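## Task

Trade places between the cardboard box in the open drawer of the short, narrow three-drawer file cabinet and the printed block in the open drawer of the wide three-drawer cabinet, so each ends up in the other's drawer. Afterwards close all drawers completely. Neither cabinet may be moved noticeably. The robot must not tip over or be left leaning, or the task fails. Anything that stays in place only because the robot is holding it does not count.

## Robot and tools

Robot: a Hello Robot Stretch 4 with a single arm. It has an omni-wheel base, a lift riding up a mast, an arm that telescopes straight forward, a wrist with yaw, pitch and roll, and a two-finger gripper. It stands about 1.6 m tall; the base edge is no more than 0.23 m from the base origin. Cameras: head_camera (420x560 pinhole), head_left_camera and head_right_camera (420x672 fisheye), wrist_camera (616x392 pinhole). Loose objects may occasionally get a small nudge from outside.

Frames: the base frame sits on the floor below the base centre, x ahead, y to the left, z up. hand_pose is reported in it: a point between the fingertips of the open gripper; with all wrist joints at 0 its axes line up with the base frame. Its printed value may be somewhat off. The odometry frame is the base frame as it was when the scene began.

execute_actions: argument actions is a list holding one action or none (empty list = just report state and images). Optional cameras: list of camera names or "all"; null/omitted gives all, [] gives none; an unknown name rejects the call. An action may contain:
- base: exactly one relative move, measured from where the base last reported itself: translate_m (metres, forward +, -2 to 2), strafe_m (metres, left +, -2 to 2) or rotate_rad (radians, counter-clockwise seen from above +, -3.2 to 3.2). These are offsets, not poses.
- joints: one dict for the one arm, absolute targets by name: lift_m 0 to 1.2 m; arm_m 0 to 0.55 m extension; wrist_yaw_rad -1.134 to 4.276 (0 ahead, + to the left, 3.14 tucked back, past 3.4 the arm may interfere); wrist_pitch_rad -1.117 to 4.259 (0 level, 1.57 pointing down); wrist_roll_rad -1.117 to 4.259 (0 = fingers level, + turns clockwise viewed from behind); gripper_m -0.038 to 0.141 m fingertip gap (negative = fingers squeezed together). Done tolerances: ±0.004 for lift, arm, gripper; ±0.02 yaw and roll; ±0.05 pitch. A joint target outside range is clamped and reported; any other bad value or unknown key rejects the whole call with no motion.
- pace: "slow", "default", "fast" or "max" (base up to 0.1/0.3/0.4/0.6 m/s and 1/2/3/4 rad/s; a raised lift lowers these caps).
- contact_limits: {"arm_m": value} from 0 (gentlest) to 0.75 (firmest), default 0.5; the arm halts once it pushes harder.
- end_of_arm: "enable_torque" sent by itself, to revive wrist or gripper motors that shut off.
Base and joint motions in one action begin together and may end at different moments. A part left out of an action may still be driving toward an earlier target. To unfold at scene start, send lift_m 0.4 with wrist_yaw_rad 0 together.

wait: seconds 0 to 10; nothing new is commanded; returns state and images.
zoom_image: camera name and region [x0, y0, x1, y1] in pixels of that camera's latest full image, top-left origin, at most 504x504.
finished_scene: scene 1 or 2; ends it permanently and reports success. Replying with no tool call ends everything.

Result lines: base_status and joint_status give how each commanded motion ended: done (for the base, wheels turned the commanded amount even if slipping), off_target, contact_stop_at_<key> (blocked; that part may go slack), limit_stop_at_<name> (e.g. own_body for self-collision, tilt when leaning over 6 degrees), time_out, torque_fault (wrist or gripper motor went limp until enable_torque). After a stop is reported, later motion calls in the same reply are skipped. on_its_own describes things you did not command; "held at" is the target held, not the actual position. joint_positions are current joint values. lidar_m: 12 distances in metres, 30-degree sectors starting straight ahead and going counter-clockwise (4th left, 7th behind, 10th right); "-" means nothing seen or closer than 0.25 m; it misses glass, thin legs and much behind the robot. wrist_depth_mm: 7x7 grid of depths in mm (100-2000), "-" for unknown. base_odometry: wheel-based position and heading (-3.142 to 3.142, left +). turned_by_wheels vs turned_by_imu differing by over about 0.1 rad signals a bump or slip. base_tilt in degrees, forward and right positive, with a fixed offset up to about 1.5. motor_effort: percent of max, sign toward larger joint values, peak in brackets; noisy with fixed biases. A firm grip shows as a clear gripper effort change only when commanding gripper_m of 0 or more; gripper_m itself does not prove a hold. Results with pictures list any camera whose calibration differs from scene 1's starting values.

Gripping: command a gap smaller than the object; a tighter value squeezes harder and pulls it toward the wrist somewhat. If fingertips jam against a surface beneath, lift up.

Avoid: dropping or slamming objects (especially the mug), hard pushes on cabinets, shifting cabinets, pressing the gripper into things with base or arm moves (causes torque_fault), turning or driving with over 1 kg held and arm_m above 0.2, strong pulls with the gripper high or at high contact limits (tip risk), and ending with objects propped only by the robot. Self-collision stops are likelier with pitch below -0.2 combined with roll below -0.4 or above 4.

Each tool is called after ">>>" as name([rows], argument=value, ...), one row to a line, values as JSON.

## Session

>>> execute_actions(actions=[])

Scene clock: 0.00 s.
base_odometry: x=+0.000 y=+0.000 heading=+0.000 (m, m, rad; odometry frame)
turned_by_wheels: +0.000 (rad since the last result)
turned_by_imu: +0.000 (rad since the last result)
base_tilt: forward=+0.0 right=-0.9 (deg)
lidar_m: 0.89 1.90 1.60 1.57 1.75 2.02 1.84 1.39 2.39 2.57 2.09 0.92
base_status: not commanded
joint_positions: lift_m=+0.157 arm_m=+0.003 wrist_yaw_rad=+3.184 wrist_pitch_rad=-0.010 wrist_roll_rad=+0.001 gripper_m=+0.057
joint_status: not commanded
motor_effort: lift_m=+20 arm_m=-1 wrist_yaw_rad=+0 wrist_pitch_rad=-4 wrist_roll_rad=+1 gripper_m=-1 wheel_0=+0 wheel_1=+0 wheel_2=+0 (%)
hand_pose: x=-0.1185 y=+0.0752 z=+0.3385 quat_wxyz=(-0.021, +0.005, +0.000, +1.000) (m; base frame)
wrist_depth_mm: - - 132 - - 1808 1808 / - - 125 201 - 1921 1756 / - 107 135 225 - 1863 1708 / 184 142 197 - - 1863 1756 / 202 1537 1661 1808 1921 1863 1708 / 205 976 200 1008 195 1229 1308 / 208 691 759 108 798 768 878
pictures: head_camera, head_left_camera, head_right_camera, wrist_camera
Images, in order (width x height): head_camera 420x560, head_left_camera 420x672, head_right_camera 420x672, wrist_camera 616x392.

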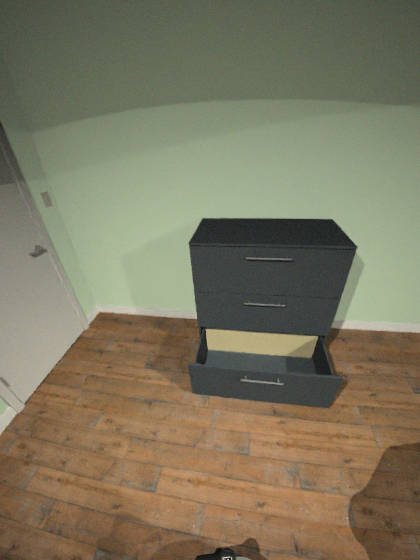

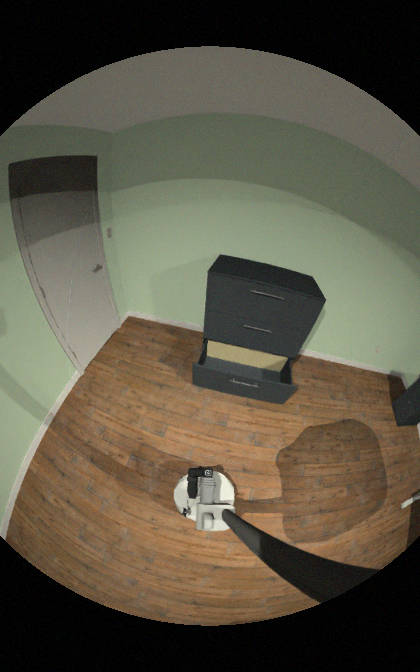

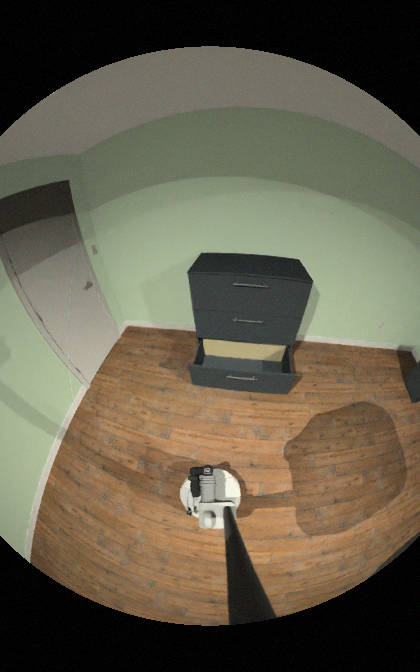

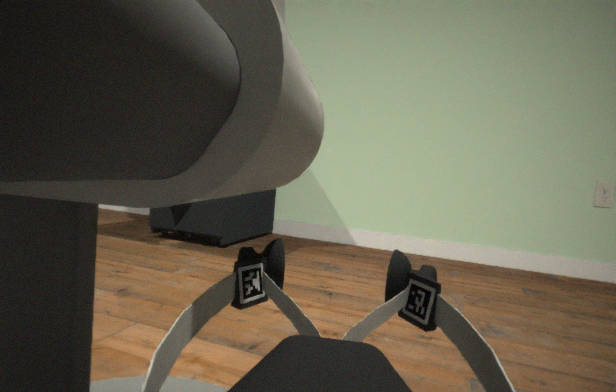

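>>> execute_actions([
  {"base":{"strafe_m":-0.3},"joints":{"lift_m":0.6,"wrist_yaw_rad":0,"wrist_pitch_rad":1.2,"gripper_m":0.14}},
], cameras=[])

>>> execute_actions([
  {"base":{"translate_m":0.5}},
])

Scene clock: 2.80 s.
base_odometry: x=+0.000 y=-0.300 heading=+0.000 (m, m, rad; odometry frame)
turned_by_wheels: +0.000 (rad since the last result)
turned_by_imu: +0.000 (rad since the last result)
base_tilt: forward=+0.0 right=-0.9 (deg)
lidar_m: 0.85 1.00 1.90 1.88 2.06 2.07 1.30 1.30 2.10 2.26 2.05 0.87
base_status: done
joint_positions: lift_m=+0.174 arm_m=+0.003 wrist_yaw_rad=+2.812 wrist_pitch_rad=+0.366 wrist_roll_rad=+0.001 gripper_m=+0.140
joint_status: lift_m limit_stop_at_own_body (moved +0.016 of +0.443); wrist_yaw_rad limit_stop_at_own_body (moved -0.372 of -3.184); wrist_pitch_rad limit_stop_at_own_body (moved +0.376 of +1.210); the others done
on_its_own: wrist_yaw_rad is held at +2.812, not at your +0.000, since a limit_stop_at_own_body; wrist_pitch_rad is held at +0.365, not at your +1.200, since a limit_stop_at_own_body; lift_m is slack since a limit_stop_at_own_body (your +0.600 is given up); arm_m is slack since a limit_stop_at_own_body
motor_effort: lift_m=+20(25) arm_m=+0(1) wrist_yaw_rad=+0(5) wrist_pitch_rad=-4(4) wrist_roll_rad=+0(0) gripper_m=+0(2) wheel_0=-1(8) wheel_1=+2(6) wheel_2=+0(0) (%)
hand_pose: x=-0.0531 y=+0.1699 z=+0.2484 quat_wxyz=(+0.161, -0.180, +0.030, +0.970) (m; base frame)
wrist_depth_mm: 1397 1464 1983 1921 1983 1983 1921 / 1537 1537 - - - - - / 1182 1205 1229 1281 1336 1366 1430 / 820 854 866 878 904 931 976 / 283 290 286 676 691 707 715 / 231 228 224 232 517 190 574 / 196 197 201 108 332 459 477
pictures: none
No camera images: the call's "cameras" was empty. Leave "cameras" out to get every camera's image.

not run: a stop came earlier in this reply.

>>> execute_actions([
  {"joints":{"lift_m":0.6,"wrist_yaw_rad":0,"wrist_pitch_rad":0}},
], cameras=[])

>>> execute_actions([
  {"base":{"translate_m":0.45},"joints":{"wrist_pitch_rad":1.3}},
])

Scene clock: 6.07 s.
base_odometry: x=+0.000 y=-0.300 heading=+0.000 (m, m, rad; odometry frame)
turned_by_wheels: +0.000 (rad since the last result)
turned_by_imu: +0.001 (rad since the last result)
base_tilt: forward=+0.1 right=-0.8 (deg)
lidar_m: 0.85 0.97 1.87 1.89 2.06 2.08 1.29 1.32 2.09 2.28 2.06 0.88
base_status: not commanded
joint_positions: lift_m=+0.600 arm_m=+0.003 wrist_yaw_rad=+0.000 wrist_pitch_rad=+0.002 wrist_roll_rad=+0.001 gripper_m=+0.140
joint_status: all done
on_its_own: arm_m is slack since a limit_stop_at_own_body
motor_effort: lift_m=+23(23) arm_m=+0(0) wrist_yaw_rad=-1(8) wrist_pitch_rad=-6(12) wrist_roll_rad=+1(0) gripper_m=+1(1) wheel_0=-1(1) wheel_1=+1(2) wheel_2=+0(0) (%)
hand_pose: x=+0.4620 y=-0.0873 z=+0.7773 quat_wxyz=(+1.000, +0.000, +0.001, +0.000) (m; base frame)
wrist_depth_mm: 1756 1661 1576 1430 1366 1281 1229 / 1808 1708 1499 1430 1336 1281 1229 / 1863 1708 1078 991 917 891 1229 / 1863 1756 1098 991 946 878 1229 / 1863 1756 1042 1008 931 904 1255 / 1863 1756 1098 991 946 190 1255 / 1397 904 1138 108 960 917 1281
pictures: none
No camera images: the call's "cameras" was empty. Leave "cameras" out to get every camera's image.

Scene clock: 9.03 s.
base_odometry: x=+0.450 y=-0.300 heading=+0.000 (m, m, rad; odometry frame)
turned_by_wheels: +0.000 (rad since the last result)
turned_by_imu: +0.002 (rad since the last result)
base_tilt: forward=+0.0 right=-1.0 (deg)
lidar_m: 0.40 0.49 1.77 1.79 2.00 2.53 1.75 1.82 2.31 2.25 0.53 0.41
base_status: done
joint_positions: lift_m=+0.600 arm_m=+0.003 wrist_yaw_rad=+0.000 wrist_pitch_rad=+1.300 wrist_roll_rad=+0.001 gripper_m=+0.140
joint_status: all done
on_its_own: arm_m is slack since a limit_stop_at_own_body
motor_effort: lift_m=+22(23) arm_m=+0(0) wrist_yaw_rad=+0(1) wrist_pitch_rad=+0(1) wrist_roll_rad=+1(2) gripper_m=+0(2) wheel_0=+1(6) wheel_1=+1(4) wheel_2=+1(10) (%)
hand_pose: x=+0.2505 y=-0.0874 z=+0.5000 quat_wxyz=(+0.796, +0.000, +0.605, +0.000) (m; base frame)
wrist_depth_mm: 504 455 750 741 723 715 676 / 820 621 469 430 427 699 627 / 798 788 768 609 492 415 394 / 778 750 759 750 741 603 496 / 759 741 723 715 715 699 691 / 732 715 496 496 683 191 676 / 707 512 488 108 668 668 654
pictures: head_camera, head_left_camera, head_right_camera, wrist_camera
camera_calibration (this result's frames):
wrist_camera: T_world_to_cam=[[0.124451, -0.991613, -0.0348654, -0.0876673], [-0.972147, -0.114824, -0.204319, 0.375902], [0.198602, 0.0593219, -0.978283, 0.670565], [0, 0, 0, 1]] pos_world=[0.243166, -0.0835488, 0.72975]
Images, in order (width x height): head_camera 420x560, head_left_camera 420x672, head_right_camera 420x672, wrist_camera 616x392.

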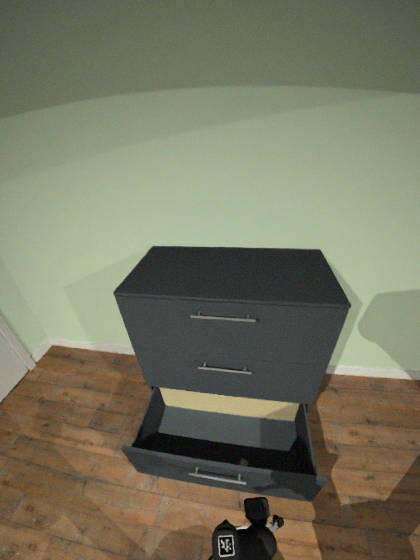

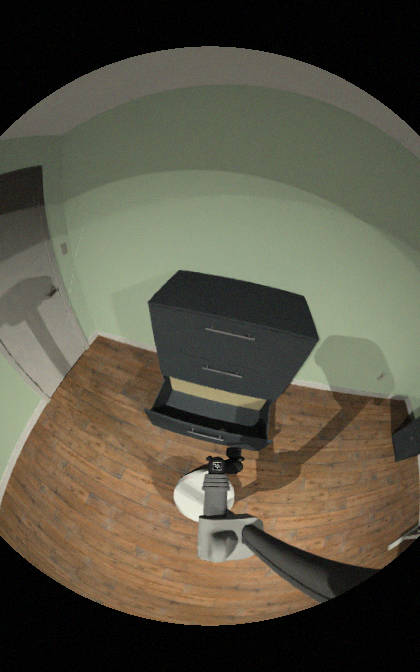

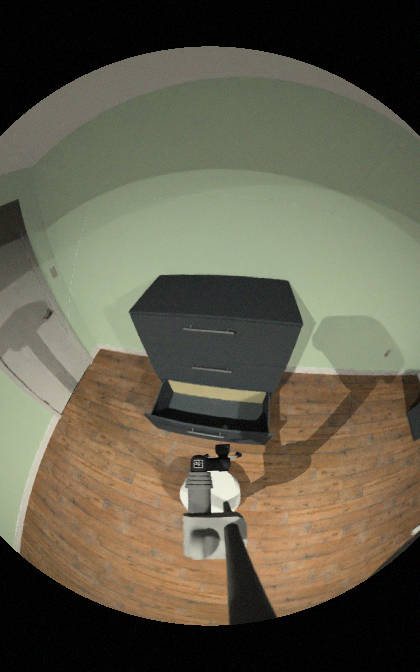

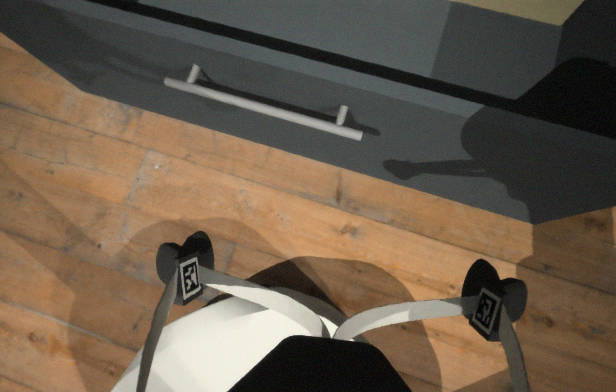

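>>> execute_actions([
  {"base":{"rotate_rad":-0.19},"joints":{"wrist_pitch_rad":1.57,"arm_m":0.3}},
], cameras=["head_camera","wrist_camera"])

Scene clock: 11.57 s.
base_odometry: x=+0.450 y=-0.300 heading=-0.189 (m, m, rad; odometry frame)
turned_by_wheels: -0.190 (rad since the last result)
turned_by_imu: -0.186 (rad since the last result)
base_tilt: forward=+0.2 right=-1.0 (deg)
lidar_m: 0.41 0.44 0.65 1.76 1.88 2.60 2.39 1.73 2.29 2.26 1.74 0.43
base_status: done
joint_positions: lift_m=+0.600 arm_m=+0.299 wrist_yaw_rad=+0.000 wrist_pitch_rad=+1.570 wrist_roll_rad=+0.001 gripper_m=+0.140
joint_status: all done
motor_effort: lift_m=+22(22) arm_m=+4(7) wrist_yaw_rad=+0(1) wrist_pitch_rad=+1(6) wrist_roll_rad=+0(0) gripper_m=+2(1) wheel_0=+1(6) wheel_1=+0(9) wheel_2=+2(6) (%)
hand_pose: x=+0.4704 y=-0.0874 z=+0.4896 quat_wxyz=(+0.707, +0.000, +0.707, +0.000) (m; base frame)
wrist_depth_mm: 676 661 640 634 615 609 445 / 676 661 640 634 627 609 433 / 683 668 654 640 627 621 418 / 436 496 609 647 640 615 421 / 768 741 359 397 384 373 387 / 768 750 741 723 699 190 683 / 788 768 668 108 723 707 691
pictures: head_camera, wrist_camera
camera_calibration (this result's frames):
wrist_camera: T_world_to_cam=[[0.110784, -0.991601, -0.0667368, -0.0933654], [-0.991441, -0.114934, 0.0619231, 0.466223], [-0.0690734, 0.0593055, -0.995847, 0.751143], [0, 0, 0, 1]] pos_world=[0.52446, -0.0835433, 0.712923]
Images, in order (width x height): head_camera 420x560, wrist_camera 616x392.

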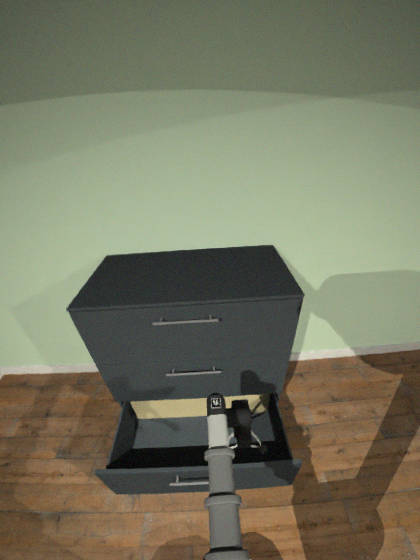

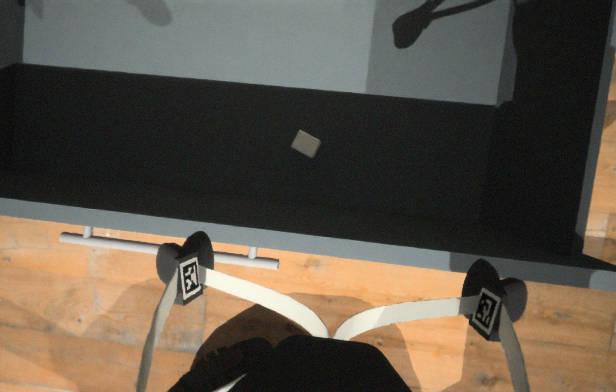

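>>> execute_actions([
  {"base":{"strafe_m":0.047},"joints":{"arm_m":0.395,"gripper_m":0.09}},
], cameras=[])

>>> execute_actions([
  {"joints":{"lift_m":0.3}},
], cameras=["head_right_camera","wrist_camera"])

Scene clock: 14.23 s.
base_odometry: x=+0.459 y=-0.254 heading=-0.189 (m, m, rad; odometry frame)
turned_by_wheels: +0.000 (rad since the last result)
turned_by_imu: +0.001 (rad since the last result)
base_tilt: forward=+0.1 right=-0.9 (deg)
lidar_m: 0.41 0.44 0.65 1.73 1.83 2.58 2.42 1.75 2.32 2.31 1.73 0.46
base_status: done
joint_positions: lift_m=+0.600 arm_m=+0.394 wrist_yaw_rad=+0.000 wrist_pitch_rad=+1.570 wrist_roll_rad=+0.001 gripper_m=+0.090
joint_status: all done
motor_effort: lift_m=+22(22) arm_m=+4(5) wrist_yaw_rad=+0(1) wrist_pitch_rad=+1(1) wrist_roll_rad=+0(0) gripper_m=-1(2) wheel_0=+0(7) wheel_1=-1(7) wheel_2=+0(2) (%)
hand_pose: x=+0.5653 y=-0.0874 z=+0.4896 quat_wxyz=(+0.707, +0.000, +0.707, +0.000) (m; base frame)
wrist_depth_mm: 634 647 609 569 530 500 466 / 668 661 647 640 627 609 508 / 676 676 661 647 627 615 488 / 691 668 661 654 634 621 480 / 521 569 549 647 640 627 462 / 413 399 368 402 394 421 445 / 778 768 741 108 355 349 355
pictures: none
No camera images: the call's "cameras" was empty. Leave "cameras" out to get every camera's image.

Scene clock: 16.50 s.
base_odometry: x=+0.459 y=-0.254 heading=-0.189 (m, m, rad; odometry frame)
turned_by_wheels: +0.000 (rad since the last result)
turned_by_imu: +0.001 (rad since the last result)
base_tilt: forward=+0.0 right=-1.0 (deg)
lidar_m: 0.40 0.43 0.64 1.73 1.82 2.55 2.44 1.76 2.31 2.31 1.77 0.45
base_status: not commanded
joint_positions: lift_m=+0.300 arm_m=+0.394 wrist_yaw_rad=+0.000 wrist_pitch_rad=+1.570 wrist_roll_rad=+0.001 gripper_m=+0.090
joint_status: all done
motor_effort: lift_m=+18(23) arm_m=+4(5) wrist_yaw_rad=+0(0) wrist_pitch_rad=+2(0) wrist_roll_rad=+1(1) gripper_m=+0(1) wheel_0=-1(1) wheel_1=-1(1) wheel_2=+0(0) (%)
hand_pose: x=+0.5653 y=-0.0874 z=+0.1899 quat_wxyz=(+0.707, +0.000, +0.707, +0.000) (m; base frame)
wrist_depth_mm: 362 355 345 338 334 325 320 / 366 355 349 343 334 329 327 / 368 359 353 347 338 334 327 / 373 366 357 349 343 336 330 / 379 370 359 353 347 340 334 / 353 368 347 353 349 340 340 / 267 268 294 108 324 309 340
pictures: head_right_camera, wrist_camera
camera_calibration (this result's frames):
wrist_camera: T_world_to_cam=[[0.110678, -0.991612, -0.0667505, -0.123819], [-0.991445, -0.114836, 0.0620461, 0.578902], [-0.069191, 0.0593124, -0.995839, 0.459374], [0, 0, 0, 1]] pos_world=[0.619438, -0.0835487, 0.413279]
Images, in order (width x height): head_right_camera 420x672, wrist_camera 616x392.

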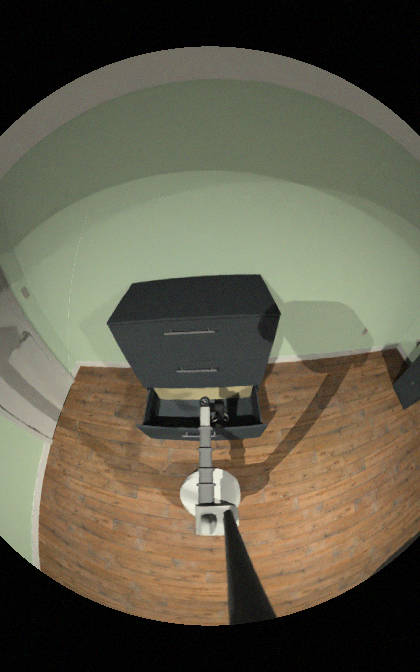

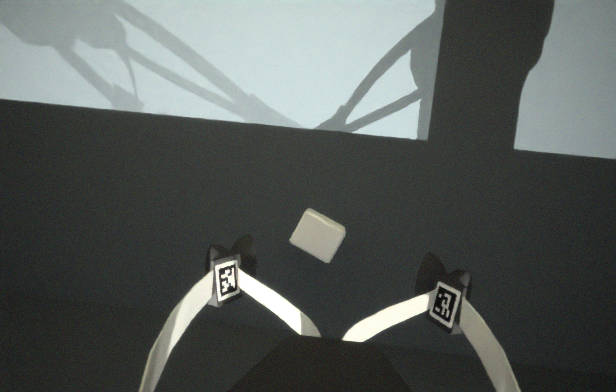

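>>> execute_actions([
  {"base":{"strafe_m":0.012},"joints":{"lift_m":0.21,"wrist_roll_rad":0.33},"pace":"slow"},
], cameras=["wrist_camera"])

Scene clock: 18.83 s.
base_odometry: x=+0.461 y=-0.242 heading=-0.190 (m, m, rad; odometry frame)
turned_by_wheels: +0.000 (rad since the last result)
turned_by_imu: +0.001 (rad since the last result)
base_tilt: forward=-0.1 right=-1.1 (deg)
lidar_m: 0.40 0.43 0.65 1.72 1.82 2.53 2.48 1.78 2.34 2.33 1.74 0.45
base_status: done
joint_positions: lift_m=+0.210 arm_m=+0.394 wrist_yaw_rad=+0.000 wrist_pitch_rad=+1.570 wrist_roll_rad=+0.330 gripper_m=+0.090
joint_status: all done
motor_effort: lift_m=+17(16) arm_m=+5(4) wrist_yaw_rad=+0(0) wrist_pitch_rad=+0(1) wrist_roll_rad=+2(4) gripper_m=+0(2) wheel_0=-2(5) wheel_1=+1(3) wheel_2=+0(1) (%)
hand_pose: x=+0.5653 y=-0.0874 z=+0.1000 quat_wxyz=(+0.698, +0.116, +0.697, -0.116) (m; base frame)
wrist_depth_mm: 267 262 255 253 247 243 239 / 271 265 259 255 250 245 241 / 273 267 263 257 253 248 244 / 276 271 266 260 254 250 246 / 279 273 266 252 258 253 249 / 281 277 268 265 259 254 252 / 286 279 274 108 262 250 249
pictures: wrist_camera
camera_calibration (this result's frames):
wrist_camera: T_world_to_cam=[[-0.215541, -0.974192, -0.0670214, 0.0561445], [-0.975398, 0.211538, 0.0620594, 0.603943], [-0.0462802, 0.0787489, -0.99582, 0.35853], [0, 0, 0, 1]] pos_world=[0.617779, -0.101295, 0.323313]
Images, in order (width x height): wrist_camera 616x392.

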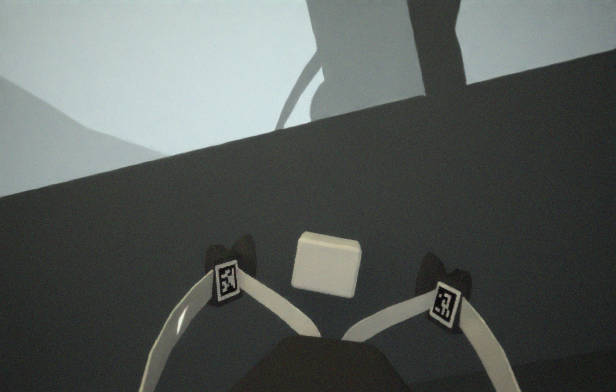

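>>> execute_actions([
  {"joints":{"lift_m":0.19},"pace":"slow"},
], cameras=[])

>>> execute_actions([
  {"joints":{"gripper_m":0.005}},
], cameras=[])

>>> execute_actions([
  {"joints":{"lift_m":0.55}},
], cameras=["wrist_camera"])

Scene clock: 20.27 s.
base_odometry: x=+0.461 y=-0.242 heading=-0.190 (m, m, rad; odometry frame)
turned_by_wheels: +0.000 (rad since the last result)
turned_by_imu: +0.001 (rad since the last result)
base_tilt: forward=+0.0 right=-1.0 (deg)
lidar_m: 0.42 0.43 0.63 1.72 1.81 2.53 2.49 1.77 2.35 2.32 1.78 0.45
base_status: not commanded
joint_positions: lift_m=+0.191 arm_m=+0.394 wrist_yaw_rad=+0.000 wrist_pitch_rad=+1.571 wrist_roll_rad=+0.330 gripper_m=+0.090
joint_status: all done
motor_effort: lift_m=+13(20) arm_m=+4(4) wrist_yaw_rad=+0(0) wrist_pitch_rad=-3(3) wrist_roll_rad=+2(1) gripper_m=+1(2) wheel_0=-2(2) wheel_1=+1(1) wheel_2=+0(0) (%)
hand_pose: x=+0.5649 y=-0.0874 z=+0.0803 quat_wxyz=(+0.697, +0.116, +0.698, -0.116) (m; base frame)
wrist_depth_mm: 248 243 239 234 230 227 224 / 251 246 241 236 232 229 226 / 253 248 245 239 236 230 228 / 256 252 247 242 238 233 230 / 259 254 248 242 238 235 232 / 263 258 251 218 241 236 234 / 266 260 256 108 245 238 236
pictures: none
No camera images: the call's "cameras" was empty. Leave "cameras" out to get every camera's image.

Scene clock: 21.90 s.
base_odometry: x=+0.461 y=-0.242 heading=-0.190 (m, m, rad; odometry frame)
turned_by_wheels: +0.000 (rad since the last result)
turned_by_imu: +0.001 (rad since the last result)
base_tilt: forward=+0.0 right=-0.8 (deg)
lidar_m: 0.40 0.45 0.63 1.71 1.79 2.52 2.47 1.74 2.33 2.33 1.78 0.44
base_status: not commanded
joint_positions: lift_m=+0.190 arm_m=+0.394 wrist_yaw_rad=+0.000 wrist_pitch_rad=+1.570 wrist_roll_rad=+0.330 gripper_m=+0.005
joint_status: all done
motor_effort: lift_m=+17(17) arm_m=+4(5) wrist_yaw_rad=+0(0) wrist_pitch_rad=+0(4) wrist_roll_rad=+2(1) gripper_m=-16(15) wheel_0=-2(2) wheel_1=+1(1) wheel_2=+0(0) (%)
hand_pose: x=+0.5653 y=-0.0874 z=+0.0800 quat_wxyz=(+0.698, +0.116, +0.697, -0.116) (m; base frame)
wrist_depth_mm: 247 241 236 233 229 224 221 / 248 244 239 235 231 226 224 / 252 247 241 237 233 229 225 / 255 249 244 239 234 231 229 / 257 251 247 210 236 234 230 / 260 255 185 208 186 236 233 / 264 259 254 108 242 236 236
pictures: none
No camera images: the call's "cameras" was empty. Leave "cameras" out to get every camera's image.

Scene clock: 24.37 s.
base_odometry: x=+0.461 y=-0.242 heading=-0.190 (m, m, rad; odometry frame)
turned_by_wheels: +0.000 (rad since the last result)
turned_by_imu: +0.001 (rad since the last result)
base_tilt: forward=+0.1 right=-0.9 (deg)
lidar_m: 0.41 0.45 0.65 1.72 1.82 2.52 2.49 1.75 2.36 2.33 1.78 0.46
base_status: not commanded
joint_positions: lift_m=+0.550 arm_m=+0.394 wrist_yaw_rad=+0.000 wrist_pitch_rad=+1.570 wrist_roll_rad=+0.330 gripper_m=+0.005
joint_status: all done
motor_effort: lift_m=+22(25) arm_m=+4(5) wrist_yaw_rad=+0(0) wrist_pitch_rad=+0(0) wrist_roll_rad=+2(1) gripper_m=-16(16) wheel_0=-2(2) wheel_1=+1(1) wheel_2=+0(1) (%)
hand_pose: x=+0.5653 y=-0.0874 z=+0.4395 quat_wxyz=(+0.698, +0.116, +0.697, -0.116) (m; base frame)
wrist_depth_mm: 290 427 477 544 569 559 430 / 525 609 603 585 574 564 452 / 627 609 609 597 585 569 469 / 640 621 609 603 585 574 488 / 640 627 615 210 591 517 445 / 640 634 185 207 187 342 320 / 469 394 366 108 309 294 640
pictures: wrist_camera
camera_calibration (this result's frames):
wrist_camera: T_world_to_cam=[[-0.215556, -0.974191, -0.0669877, 0.078889], [-0.975387, 0.211543, 0.0622118, 0.58276], [-0.0464355, 0.0787491, -0.995812, 0.696768], [0, 0, 0, 1]] pos_world=[0.617776, -0.101295, 0.66288]
Images, in order (width x height): wrist_camera 616x392.

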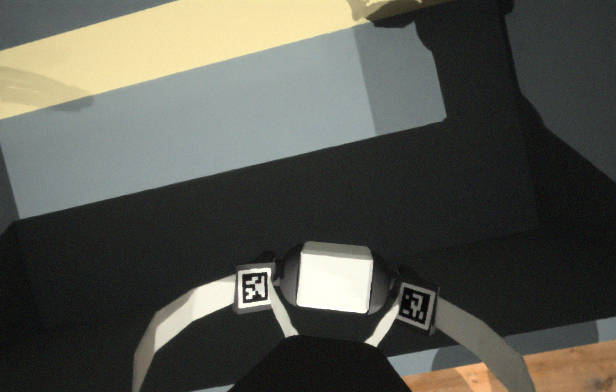

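Got it. Look around.

>>> execute_actions([
  {"base":{"rotate_rad":-2.2},"joints":{"arm_m":0.1,"lift_m":0.8,"wrist_roll_rad":0}},
], cameras=["head_camera","head_left_camera"])

Scene clock: 27.13 s.
base_odometry: x=+0.461 y=-0.242 heading=-2.389 (m, m, rad; odometry frame)
turned_by_wheels: -2.200 (rad since the last result)
turned_by_imu: -2.168 (rad since the last result)
base_tilt: forward=+0.2 right=-1.0 (deg)
lidar_m: 2.37 2.32 1.95 0.49 0.41 0.41 0.59 1.72 1.78 2.27 2.51 1.73
base_status: done
joint_positions: lift_m=+0.800 arm_m=+0.101 wrist_yaw_rad=+0.000 wrist_pitch_rad=+1.570 wrist_roll_rad=+0.000 gripper_m=+0.005
joint_status: all done
motor_effort: lift_m=+23(23) arm_m=-5(6) wrist_yaw_rad=+0(1) wrist_pitch_rad=+1(0) wrist_roll_rad=+0(7) gripper_m=-14(14) wheel_0=+2(7) wheel_1=+0(9) wheel_2=+1(8) (%)
hand_pose: x=+0.2719 y=-0.0874 z=+0.6895 quat_wxyz=(+0.707, +0.000, +0.707, +0.000) (m; base frame)
wrist_depth_mm: 946 917 904 878 866 854 842 / 946 917 917 904 878 842 854 / 960 931 931 904 891 878 854 / 960 946 931 917 891 866 854 / 976 960 842 209 904 878 866 / 809 976 185 207 187 891 878 / 750 917 750 108 904 891 891
pictures: head_camera, head_left_camera
Images, in order (width x height): head_camera 420x560, head_left_camera 420x672.

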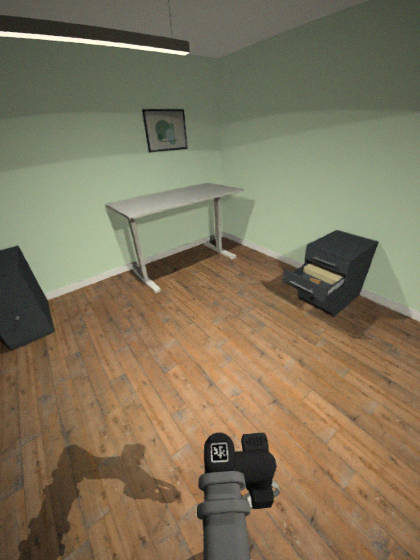

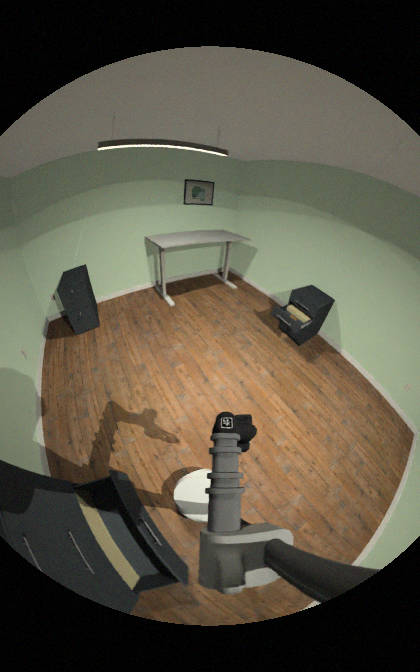

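>>> execute_actions([
  {"base":{"rotate_rad":-0.235}},
], cameras=[])

>>> execute_actions([
  {"base":{"translate_m":1.45},"pace":"fast"},
], cameras=[])

>>> execute_actions([
  {"base":{"rotate_rad":-0.75}},
], cameras=["head_camera","head_left_camera","wrist_camera"])

Scene clock: 29.20 s.
base_odometry: x=+0.461 y=-0.242 heading=-2.624 (m, m, rad; odometry frame)
turned_by_wheels: -0.235 (rad since the last result)
turned_by_imu: -0.230 (rad since the last result)
base_tilt: forward=-0.1 right=-0.7 (deg)
lidar_m: 1.79 2.34 2.33 0.52 0.42 0.42 0.55 1.70 1.73 1.93 2.52 1.76
base_status: done
joint_positions: lift_m=+0.800 arm_m=+0.101 wrist_yaw_rad=+0.000 wrist_pitch_rad=+1.570 wrist_roll_rad=+0.000 gripper_m=+0.005
joint_status: not commanded
motor_effort: lift_m=+23(23) arm_m=-5(5) wrist_yaw_rad=+0(0) wrist_pitch_rad=+0(1) wrist_roll_rad=+0(0) gripper_m=-17(15) wheel_0=+3(6) wheel_1=+2(5) wheel_2=+1(8) (%)
hand_pose: x=+0.2719 y=-0.0874 z=+0.6895 quat_wxyz=(+0.707, +0.000, +0.707, +0.000) (m; base frame)
wrist_depth_mm: 931 917 891 878 854 842 842 / 946 931 931 878 866 866 831 / 960 931 904 904 891 866 854 / 960 946 931 904 891 878 866 / 976 960 854 208 904 891 866 / 991 991 185 207 187 891 866 / 809 976 732 108 917 891 891
pictures: none
No camera images: the call's "cameras" was empty. Leave "cameras" out to get every camera's image.

Scene clock: 34.27 s.
base_odometry: x=-0.799 y=-0.960 heading=-2.624 (m, m, rad; odometry frame)
turned_by_wheels: +0.000 (rad since the last result)
turned_by_imu: +0.004 (rad since the last result)
base_tilt: forward=+0.0 right=-0.8 (deg)
lidar_m: 1.53 1.26 1.24 1.92 2.34 1.62 1.72 2.67 2.67 1.71 0.51 0.49
base_status: done
joint_positions: lift_m=+0.800 arm_m=+0.101 wrist_yaw_rad=+0.000 wrist_pitch_rad=+1.570 wrist_roll_rad=+0.000 gripper_m=+0.005
joint_status: not commanded
motor_effort: lift_m=+22(23) arm_m=-4(5) wrist_yaw_rad=+0(1) wrist_pitch_rad=+0(0) wrist_roll_rad=+0(0) gripper_m=-15(16) wheel_0=-1(6) wheel_1=-1(10) wheel_2=+2(12) (%)
hand_pose: x=+0.2719 y=-0.0874 z=+0.6896 quat_wxyz=(+0.707, +0.000, +0.707, +0.000) (m; base frame)
wrist_depth_mm: 931 917 904 878 866 842 477 / 946 917 917 891 878 854 413 / 976 946 917 891 878 866 452 / 976 946 931 904 891 866 854 / 976 960 866 210 891 891 866 / 991 960 185 207 187 878 878 / 1008 976 750 108 917 904 891
pictures: none
No camera images: the call's "cameras" was empty. Leave "cameras" out to get every camera's image.

Scene clock: 35.77 s.
base_odometry: x=-0.799 y=-0.960 heading=+2.910 (m, m, rad; odometry frame)
turned_by_wheels: -0.750 (rad since the last result)
turned_by_imu: -0.738 (rad since the last result)
base_tilt: forward=+0.1 right=-1.0 (deg)
lidar_m: 0.50 1.47 1.33 1.25 1.31 1.93 2.33 1.62 2.83 2.65 2.07 0.51
base_status: done
joint_positions: lift_m=+0.800 arm_m=+0.101 wrist_yaw_rad=+0.000 wrist_pitch_rad=+1.570 wrist_roll_rad=+0.000 gripper_m=+0.005
joint_status: not commanded
motor_effort: lift_m=+22(22) arm_m=-5(4) wrist_yaw_rad=+0(1) wrist_pitch_rad=+1(0) wrist_roll_rad=+0(0) gripper_m=-14(14) wheel_0=+2(6) wheel_1=+0(3) wheel_2=+2(7) (%)
hand_pose: x=+0.2719 y=-0.0874 z=+0.6896 quat_wxyz=(+0.707, +0.000, +0.707, +0.000) (m; base frame)
wrist_depth_mm: 931 904 904 521 504 842 842 / 946 931 904 891 878 866 831 / 960 946 917 904 878 878 854 / 960 960 931 904 904 878 866 / 976 960 854 209 891 878 878 / 991 976 186 207 187 891 878 / 1008 976 750 108 917 891 878
pictures: head_camera, head_left_camera, wrist_camera
camera_calibration (this result's frames):
wrist_camera: T_world_to_cam=[[0.111149, -0.991559, -0.0667598, -0.05811], [-0.991384, -0.115313, 0.0621319, 0.256869], [-0.0693057, 0.0592787, -0.995833, 0.936651], [0, 0, 0, 1]] pos_world=[0.32603, -0.0835226, 0.912908]
Images, in order (width x height): head_camera 420x560, head_left_camera 420x672, wrist_camera 616x392.

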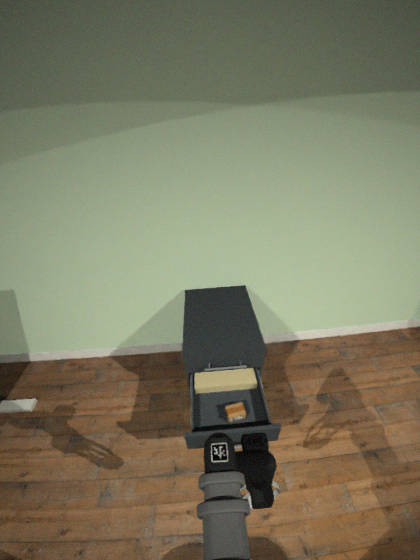

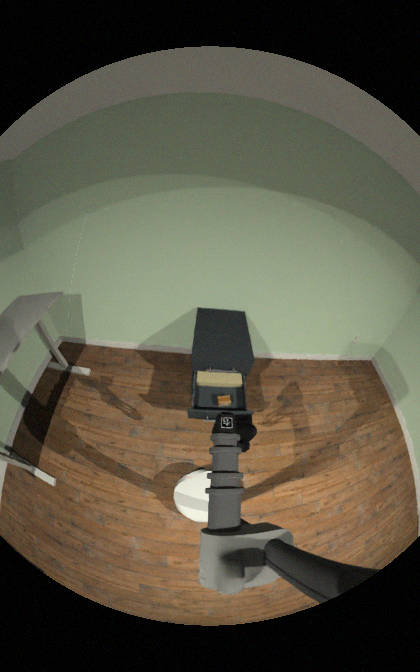

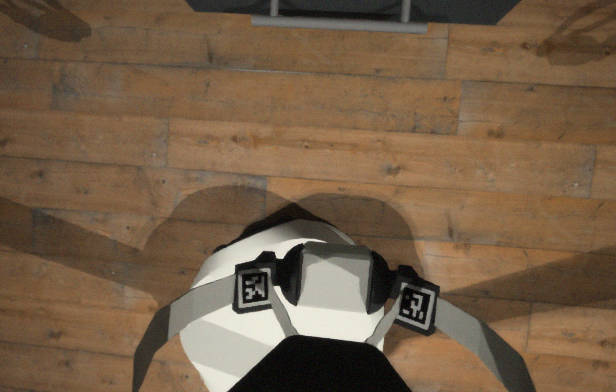

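>>> execute_actions([
  {"base":{"rotate_rad":0.06},"joints":{"arm_m":0.42}},
], cameras=["wrist_camera"])

Scene clock: 38.33 s.
base_odometry: x=-0.799 y=-0.960 heading=+2.970 (m, m, rad; odometry frame)
turned_by_wheels: +0.060 (rad since the last result)
turned_by_imu: +0.060 (rad since the last result)
base_tilt: forward=+0.2 right=-0.9 (deg)
lidar_m: 0.48 1.51 1.29 1.25 1.93 2.02 1.94 1.63 2.78 2.65 1.96 0.52
base_status: done
joint_positions: lift_m=+0.800 arm_m=+0.419 wrist_yaw_rad=+0.000 wrist_pitch_rad=+1.570 wrist_roll_rad=+0.000 gripper_m=+0.005
joint_status: all done
motor_effort: lift_m=+22(22) arm_m=+4(7) wrist_yaw_rad=+0(0) wrist_pitch_rad=-1(0) wrist_roll_rad=+0(0) gripper_m=-16(15) wheel_0=+0(4) wheel_1=+1(2) wheel_2=+0(4) (%)
hand_pose: x=+0.5904 y=-0.0874 z=+0.6896 quat_wxyz=(+0.707, +0.000, +0.707, +0.000) (m; base frame)
wrist_depth_mm: 931 904 512 455 449 439 831 / 960 931 517 508 500 466 831 / 960 946 521 512 504 496 842 / 960 946 530 521 508 500 854 / 976 976 462 209 492 504 866 / 991 960 185 207 187 410 878 / 991 991 960 108 917 878 891
pictures: wrist_camera
camera_calibration (this result's frames):
wrist_camera: T_world_to_cam=[[0.111416, -0.99153, -0.0667363, -0.0936796], [-0.991368, -0.115566, 0.0619235, 0.572711], [-0.0691114, 0.0592609, -0.995847, 0.958616], [0, 0, 0, 1]] pos_world=[0.644456, -0.0835087, 0.912919]
Images, in order (width x height): wrist_camera 616x392.

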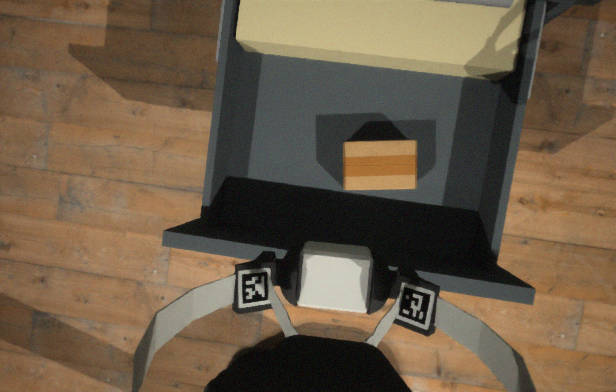

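>>> execute_actions([
  {"base":{"strafe_m":0.08},"joints":{"arm_m":0.50,"wrist_roll_rad":1.5,"lift_m":0.66}},
], cameras=["wrist_camera"])

>>> execute_actions([
  {"joints":{"lift_m":0.527},"pace":"slow"},
], cameras=["wrist_camera"])

Scene clock: 41.57 s.
base_odometry: x=-0.812 y=-1.039 heading=+2.970 (m, m, rad; odometry frame)
turned_by_wheels: +0.000 (rad since the last result)
turned_by_imu: +0.002 (rad since the last result)
base_tilt: forward=+0.0 right=-1.0 (deg)
lidar_m: 0.49 1.51 1.22 1.17 1.88 1.86 2.23 1.64 2.86 2.74 1.98 0.52
base_status: done
joint_positions: lift_m=+0.660 arm_m=+0.499 wrist_yaw_rad=+0.000 wrist_pitch_rad=+1.570 wrist_roll_rad=+1.500 gripper_m=+0.005
joint_status: all done
motor_effort: lift_m=+18(22) arm_m=+4(4) wrist_yaw_rad=-1(1) wrist_pitch_rad=+1(1) wrist_roll_rad=+1(4) gripper_m=-14(17) wheel_0=-1(7) wheel_1=-1(6) wheel_2=+1(1) (%)
hand_pose: x=+0.6703 y=-0.0874 z=+0.5499 quat_wxyz=(+0.518, +0.482, +0.517, -0.482) (m; base frame)
wrist_depth_mm: 200 330 327 370 366 359 270 / 208 330 330 375 322 362 273 / 214 338 357 377 366 342 715 / 214 342 384 382 375 314 741 / 229 345 387 210 375 298 732 / 247 351 185 208 187 272 741 / 270 820 798 108 334 274 759
pictures: wrist_camera
camera_calibration (this result's frames):
wrist_camera: T_world_to_cam=[[-0.981034, -0.181672, -0.0675884, 0.691657], [-0.185907, 0.980563, 0.0627281, 0.216082], [0.0548787, 0.0741035, -0.995739, 0.743209], [0, 0, 0, 1]] pos_world=[0.677924, -0.141301, 0.773236]
Images, in order (width x height): wrist_camera 616x392.

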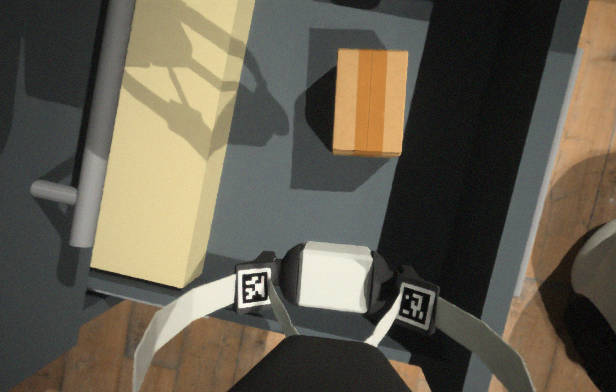

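Scene clock: 43.50 s.
base_odometry: x=-0.812 y=-1.039 heading=+2.970 (m, m, rad; odometry frame)
turned_by_wheels: +0.000 (rad since the last result)
turned_by_imu: +0.001 (rad since the last result)
base_tilt: forward=-0.1 right=-1.0 (deg)
lidar_m: 0.50 1.50 1.23 1.17 1.87 1.88 2.24 1.65 2.86 2.73 1.96 0.53
base_status: not commanded
joint_positions: lift_m=+0.527 arm_m=+0.499 wrist_yaw_rad=+0.000 wrist_pitch_rad=+1.570 wrist_roll_rad=+1.500 gripper_m=+0.005
joint_status: all done
motor_effort: lift_m=+17(14) arm_m=+4(4) wrist_yaw_rad=+0(0) wrist_pitch_rad=+1(1) wrist_roll_rad=+2(2) gripper_m=-16(15) wheel_0=+0(0) wheel_1=+0(0) wheel_2=+1(1) (%)
hand_pose: x=+0.6703 y=-0.0874 z=+0.4170 quat_wxyz=(+0.518, +0.482, +0.517, -0.482) (m; base frame)
wrist_depth_mm: 202 200 244 241 190 234 231 / 204 203 248 243 191 236 233 / 206 208 249 245 195 237 229 / 208 221 252 249 245 240 216 / 210 236 255 210 245 242 205 / 211 235 185 207 187 241 195 / 212 217 249 108 250 229 185
pictures: wrist_camera
camera_calibration (this result's frames):
wrist_camera: T_world_to_cam=[[-0.981034, -0.181669, -0.0675885, 0.682672], [-0.185904, 0.980564, 0.0627281, 0.224421], [0.0548791, 0.0741034, -0.995739, 0.61081], [0, 0, 0, 1]] pos_world=[0.677925, -0.141301, 0.64027]
Images, in order (width x height): wrist_camera 616x392.

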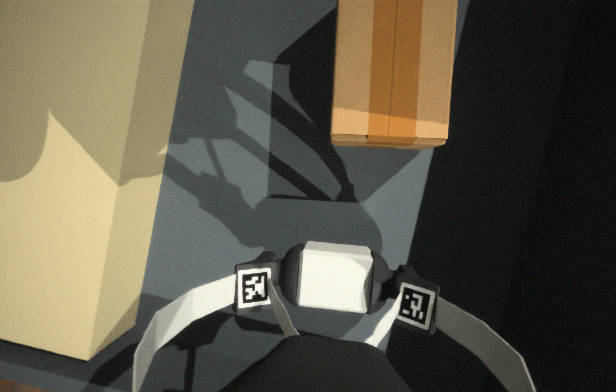

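>>> execute_actions([
  {"joints":{"lift_m":0.521,"gripper_m":0.11}},
], cameras=[])

>>> execute_actions([
  {"joints":{"lift_m":0.53,"arm_m":0.49,"wrist_roll_rad":1.45}},
], cameras=["wrist_camera"])

>>> execute_actions([
  {"base":{"strafe_m":-0.118},"pace":"slow"},
], cameras=["wrist_camera"])

Scene clock: 46.60 s.
base_odometry: x=-0.812 y=-1.039 heading=+2.970 (m, m, rad; odometry frame)
turned_by_wheels: +0.000 (rad since the last result)
turned_by_imu: +0.001 (rad since the last result)
base_tilt: forward=-0.1 right=-0.8 (deg)
lidar_m: 0.50 1.51 1.22 1.18 1.87 1.90 2.22 1.66 2.86 2.74 1.96 0.51
base_status: not commanded
joint_positions: lift_m=+0.521 arm_m=+0.499 wrist_yaw_rad=+0.000 wrist_pitch_rad=+1.571 wrist_roll_rad=+1.500 gripper_m=+0.110
joint_status: all done
motor_effort: lift_m=+17(15) arm_m=+4(4) wrist_yaw_rad=+1(1) wrist_pitch_rad=-2(2) wrist_roll_rad=+1(2) gripper_m=+1(16) wheel_0=-1(1) wheel_1=-1(1) wheel_2=+1(1) (%)
hand_pose: x=+0.6701 y=-0.0874 z=+0.4109 quat_wxyz=(+0.517, +0.482, +0.517, -0.482) (m; base frame)
wrist_depth_mm: 198 195 240 236 185 229 227 / 198 198 244 239 186 230 228 / 200 208 245 241 190 233 229 / 203 221 247 243 239 236 216 / 205 235 248 243 241 236 205 / 206 240 251 246 242 198 196 / 207 217 250 108 246 240 188
pictures: none
No camera images: the call's "cameras" was empty. Leave "cameras" out to get every camera's image.

Scene clock: 47.23 s.
base_odometry: x=-0.812 y=-1.039 heading=+2.970 (m, m, rad; odometry frame)
turned_by_wheels: +0.000 (rad since the last result)
turned_by_imu: +0.000 (rad since the last result)
base_tilt: forward=+0.1 right=-0.9 (deg)
lidar_m: 0.48 1.51 1.19 1.16 1.88 1.88 2.20 1.66 2.85 2.73 1.96 0.53
base_status: not commanded
joint_positions: lift_m=+0.530 arm_m=+0.491 wrist_yaw_rad=+0.000 wrist_pitch_rad=+1.570 wrist_roll_rad=+1.450 gripper_m=+0.110
joint_status: all done
motor_effort: lift_m=+23(24) arm_m=-5(4) wrist_yaw_rad=+1(1) wrist_pitch_rad=-2(3) wrist_roll_rad=+0(3) gripper_m=-1(3) wheel_0=-1(1) wheel_1=+0(0) wheel_2=+1(1) (%)
hand_pose: x=+0.6619 y=-0.0874 z=+0.4195 quat_wxyz=(+0.529, +0.469, +0.529, -0.469) (m; base frame)
wrist_depth_mm: 204 202 248 243 192 235 234 / 207 204 251 246 193 238 235 / 208 219 253 249 198 239 224 / 211 236 254 251 246 242 208 / 213 255 256 229 249 244 195 / 214 254 259 254 251 198 185 / 215 216 244 108 252 229 177
pictures: wrist_camera
camera_calibration (this result's frames):
wrist_camera: T_world_to_cam=[[-0.970961, -0.229508, -0.0675323, 0.663721], [-0.233709, 0.970283, 0.0627032, 0.253451], [0.0511346, 0.0766653, -0.995745, 0.616535], [0, 0, 0, 1]] pos_world=[0.672155, -0.140856, 0.642842]
Images, in order (width x height): wrist_camera 616x392.

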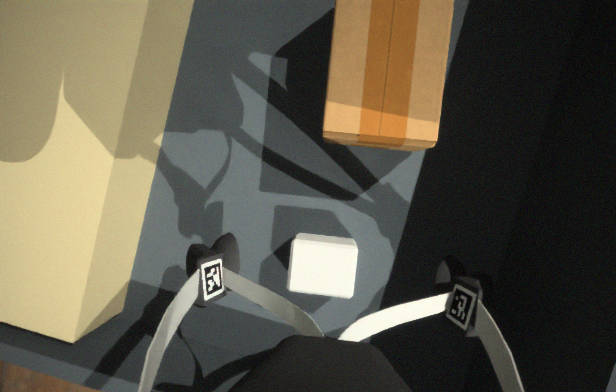

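Scene clock: 49.57 s.
base_odometry: x=-0.792 y=-0.923 heading=+2.970 (m, m, rad; odometry frame)
turned_by_wheels: +0.000 (rad since the last result)
turned_by_imu: +0.000 (rad since the last result)
base_tilt: forward=+0.0 right=-0.8 (deg)
lidar_m: 0.48 0.57 1.34 1.28 1.96 2.07 1.82 1.62 2.73 2.63 1.97 0.50
base_status: done
joint_positions: lift_m=+0.530 arm_m=+0.491 wrist_yaw_rad=+0.000 wrist_pitch_rad=+1.570 wrist_roll_rad=+1.450 gripper_m=+0.110
joint_status: not commanded
motor_effort: lift_m=+23(23) arm_m=-5(5) wrist_yaw_rad=+0(0) wrist_pitch_rad=-1(1) wrist_roll_rad=+0(0) gripper_m=-1(2) wheel_0=+0(5) wheel_1=-3(6) wheel_2=+0(1) (%)
hand_pose: x=+0.6619 y=-0.0874 z=+0.4195 quat_wxyz=(+0.529, +0.469, +0.529, -0.469) (m; base frame)
wrist_depth_mm: 205 202 247 243 219 191 186 / 206 204 250 246 242 238 230 / 208 208 252 248 245 241 234 / 211 225 256 248 246 244 218 / 213 244 256 202 201 245 204 / 215 250 259 203 202 198 192 / 217 264 263 108 252 239 183
pictures: wrist_camera
camera_calibration (this result's frames):
wrist_camera: T_world_to_cam=[[-0.97096, -0.229512, -0.0675322, 0.663715], [-0.233713, 0.970282, 0.0627032, 0.253452], [0.0511342, 0.0766655, -0.995745, 0.616535], [0, 0, 0, 1]] pos_world=[0.67215, -0.140856, 0.642842]
Images, in order (width x height): wrist_camera 616x392.

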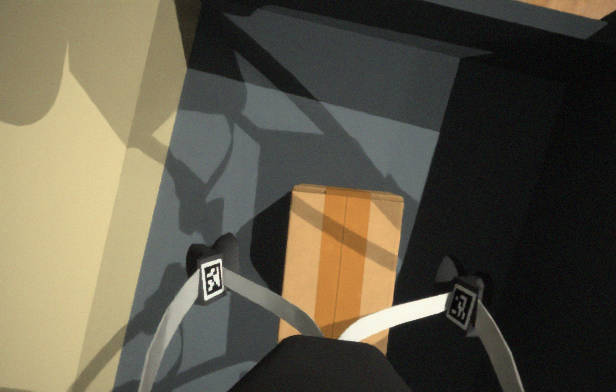

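>>> execute_actions([
  {"joints":{"gripper_m":0.02}},
], cameras=[])

>>> execute_actions([
  {"joints":{"lift_m":0.68}},
], cameras=[])

>>> execute_actions([
  {"base":{"translate_m":-0.15},"joints":{"arm_m":0.3,"wrist_roll_rad":0,"wrist_pitch_rad":2.1}},
], cameras=[])

>>> execute_actions([
  {"base":{"rotate_rad":-0.04},"joints":{"lift_m":0.27}},
])

Scene clock: 52.67 s.
base_odometry: x=-0.792 y=-0.923 heading=+2.970 (m, m, rad; odometry frame)
turned_by_wheels: +0.000 (rad since the last result)
turned_by_imu: +0.001 (rad since the last result)
base_tilt: forward=+0.1 right=-0.8 (deg)
lidar_m: 0.50 0.56 1.35 1.28 1.95 2.07 1.79 1.63 2.74 2.64 1.94 0.50
base_status: not commanded
joint_positions: lift_m=+0.530 arm_m=+0.491 wrist_yaw_rad=+0.000 wrist_pitch_rad=+1.570 wrist_roll_rad=+1.450 gripper_m=+0.020
joint_status: all done
motor_effort: lift_m=+23(23) arm_m=-5(5) wrist_yaw_rad=+0(1) wrist_pitch_rad=-1(1) wrist_roll_rad=-1(0) gripper_m=-16(15) wheel_0=+1(0) wheel_1=-3(3) wheel_2=+1(0) (%)
hand_pose: x=+0.6619 y=-0.0874 z=+0.4195 quat_wxyz=(+0.529, +0.469, +0.529, -0.469) (m; base frame)
wrist_depth_mm: 204 202 247 244 220 191 186 / 207 205 250 246 242 238 230 / 208 209 252 248 244 240 235 / 211 225 255 232 245 243 217 / 213 243 256 190 188 245 204 / 214 234 190 191 189 222 192 / 217 264 263 108 251 236 179
pictures: none
No camera images: the call's "cameras" was empty. Leave "cameras" out to get every camera's image.

Scene clock: 54.37 s.
base_odometry: x=-0.792 y=-0.923 heading=+2.970 (m, m, rad; odometry frame)
turned_by_wheels: +0.000 (rad since the last result)
turned_by_imu: +0.001 (rad since the last result)
base_tilt: forward=+0.1 right=-0.9 (deg)
lidar_m: 0.49 0.57 1.33 1.28 1.95 2.08 1.81 1.61 2.72 2.64 1.96 0.51
base_status: not commanded
joint_positions: lift_m=+0.680 arm_m=+0.491 wrist_yaw_rad=+0.000 wrist_pitch_rad=+1.570 wrist_roll_rad=+1.450 gripper_m=+0.020
joint_status: all done
motor_effort: lift_m=+23(24) arm_m=-5(5) wrist_yaw_rad=+0(0) wrist_pitch_rad=+0(1) wrist_roll_rad=+0(0) gripper_m=-17(16) wheel_0=+1(0) wheel_1=-3(3) wheel_2=+1(0) (%)
hand_pose: x=+0.6619 y=-0.0874 z=+0.5695 quat_wxyz=(+0.529, +0.469, +0.529, -0.469) (m; base frame)
wrist_depth_mm: 198 271 349 768 750 741 723 / 208 270 349 392 384 353 732 / 217 353 355 394 392 347 750 / 229 357 404 232 394 320 759 / 236 364 382 190 188 322 759 / 239 368 190 191 190 291 683 / 244 370 418 108 343 296 683
pictures: none
No camera images: the call's "cameras" was empty. Leave "cameras" out to get every camera's image.

Scene clock: 56.20 s.
base_odometry: x=-0.645 y=-0.948 heading=+2.969 (m, m, rad; odometry frame)
turned_by_wheels: +0.000 (rad since the last result)
turned_by_imu: +0.000 (rad since the last result)
base_tilt: forward=+0.2 right=-0.7 (deg)
lidar_m: 0.65 1.66 1.34 1.28 1.84 2.08 1.76 1.47 2.73 2.62 2.16 0.70
base_status: done
joint_positions: lift_m=+0.680 arm_m=+0.301 wrist_yaw_rad=+0.000 wrist_pitch_rad=+2.099 wrist_roll_rad=+0.000 gripper_m=+0.020
joint_status: all done
motor_effort: lift_m=+23(23) arm_m=-5(4) wrist_yaw_rad=+0(1) wrist_pitch_rad=+4(9) wrist_roll_rad=-1(5) gripper_m=-14(16) wheel_0=-3(6) wheel_1=-1(6) wheel_2=+1(10) (%)
hand_pose: x=+0.3264 y=-0.0874 z=+0.6088 quat_wxyz=(+0.498, +0.000, +0.867, +0.000) (m; base frame)
wrist_depth_mm: 778 759 741 723 699 683 668 / 854 820 788 778 750 741 723 / 931 891 842 640 809 798 778 / 1042 1008 715 230 691 878 854 / 1160 1118 759 190 188 976 946 / 1366 1229 190 191 189 1025 1042 / 1576 1499 1397 108 1255 1205 1160
pictures: none
No camera images: the call's "cameras" was empty. Leave "cameras" out to get every camera's image.

Scene clock: 58.83 s.
base_odometry: x=-0.645 y=-0.948 heading=+2.930 (m, m, rad; odometry frame)
turned_by_wheels: -0.040 (rad since the last result)
turned_by_imu: -0.038 (rad since the last result)
base_tilt: forward=+0.1 right=-1.0 (deg)
lidar_m: 0.63 1.64 1.34 1.29 1.86 1.98 2.01 1.47 1.98 2.64 2.23 0.70
base_status: done
joint_positions: lift_m=+0.270 arm_m=+0.301 wrist_yaw_rad=+0.000 wrist_pitch_rad=+2.099 wrist_roll_rad=+0.000 gripper_m=+0.020
joint_status: all done
motor_effort: lift_m=+18(24) arm_m=-5(5) wrist_yaw_rad=+0(0) wrist_pitch_rad=+5(4) wrist_roll_rad=-1(1) gripper_m=-14(14) wheel_0=+1(5) wheel_1=+2(7) wheel_2=+2(5) (%)
hand_pose: x=+0.3264 y=-0.0874 z=+0.1991 quat_wxyz=(+0.498, +0.000, +0.867, +0.000) (m; base frame)
wrist_depth_mm: 364 355 345 338 329 320 314 / 399 387 377 364 355 345 340 / 439 424 413 399 387 377 366 / 488 469 455 230 413 415 399 / 549 517 418 190 189 452 445 / 627 394 190 191 189 488 492 / 723 319 310 108 418 564 544
pictures: head_camera, head_left_camera, head_right_camera, wrist_camera
camera_calibration (this result's frames):
wrist_camera: T_world_to_cam=[[0.0620879, -0.991582, -0.113624, -0.071548], [-0.824837, -0.115076, 0.553535, 0.189189], [-0.561951, 0.0593535, -0.825038, 0.578861], [0, 0, 0, 1]] pos_world=[0.485784, -0.083532, 0.36473]
Images, in order (width x height): head_camera 420x560, head_left_camera 420x672, head_right_camera 420x672, wrist_camera 616x392.

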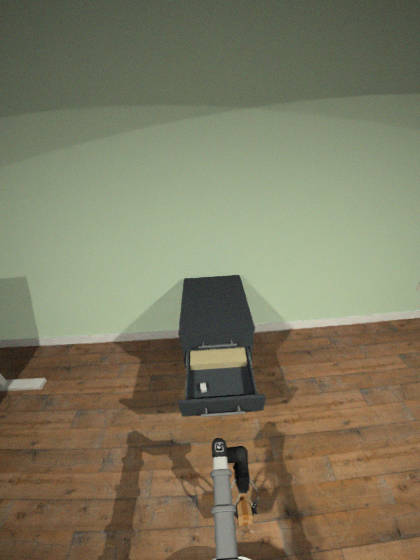

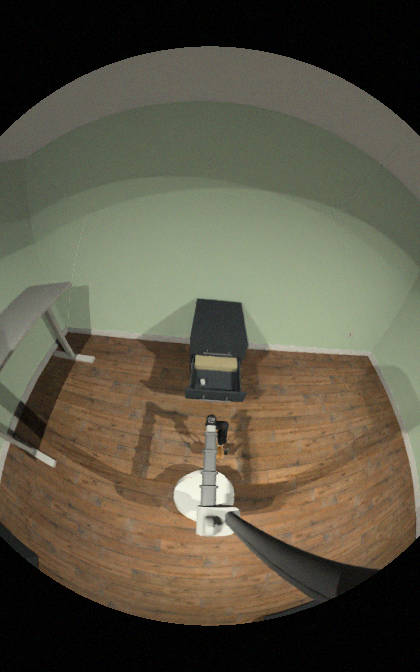

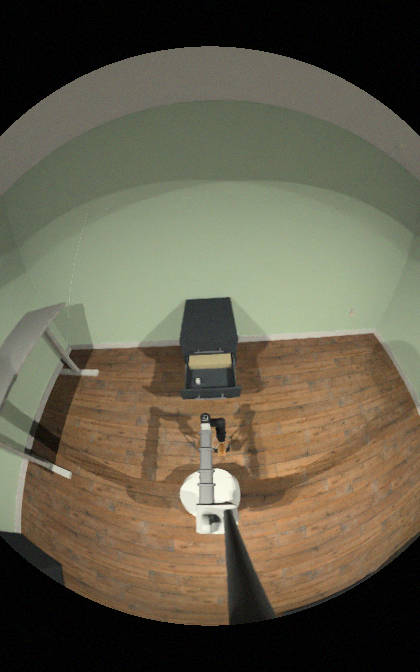

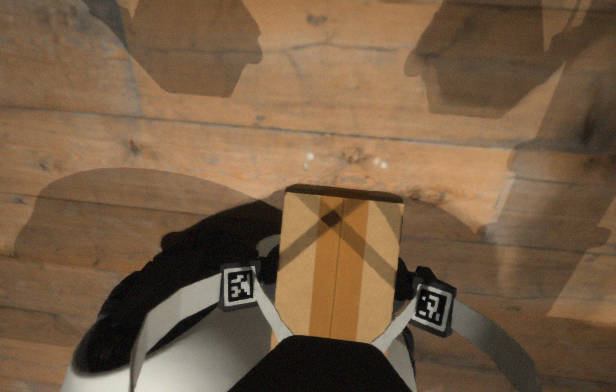

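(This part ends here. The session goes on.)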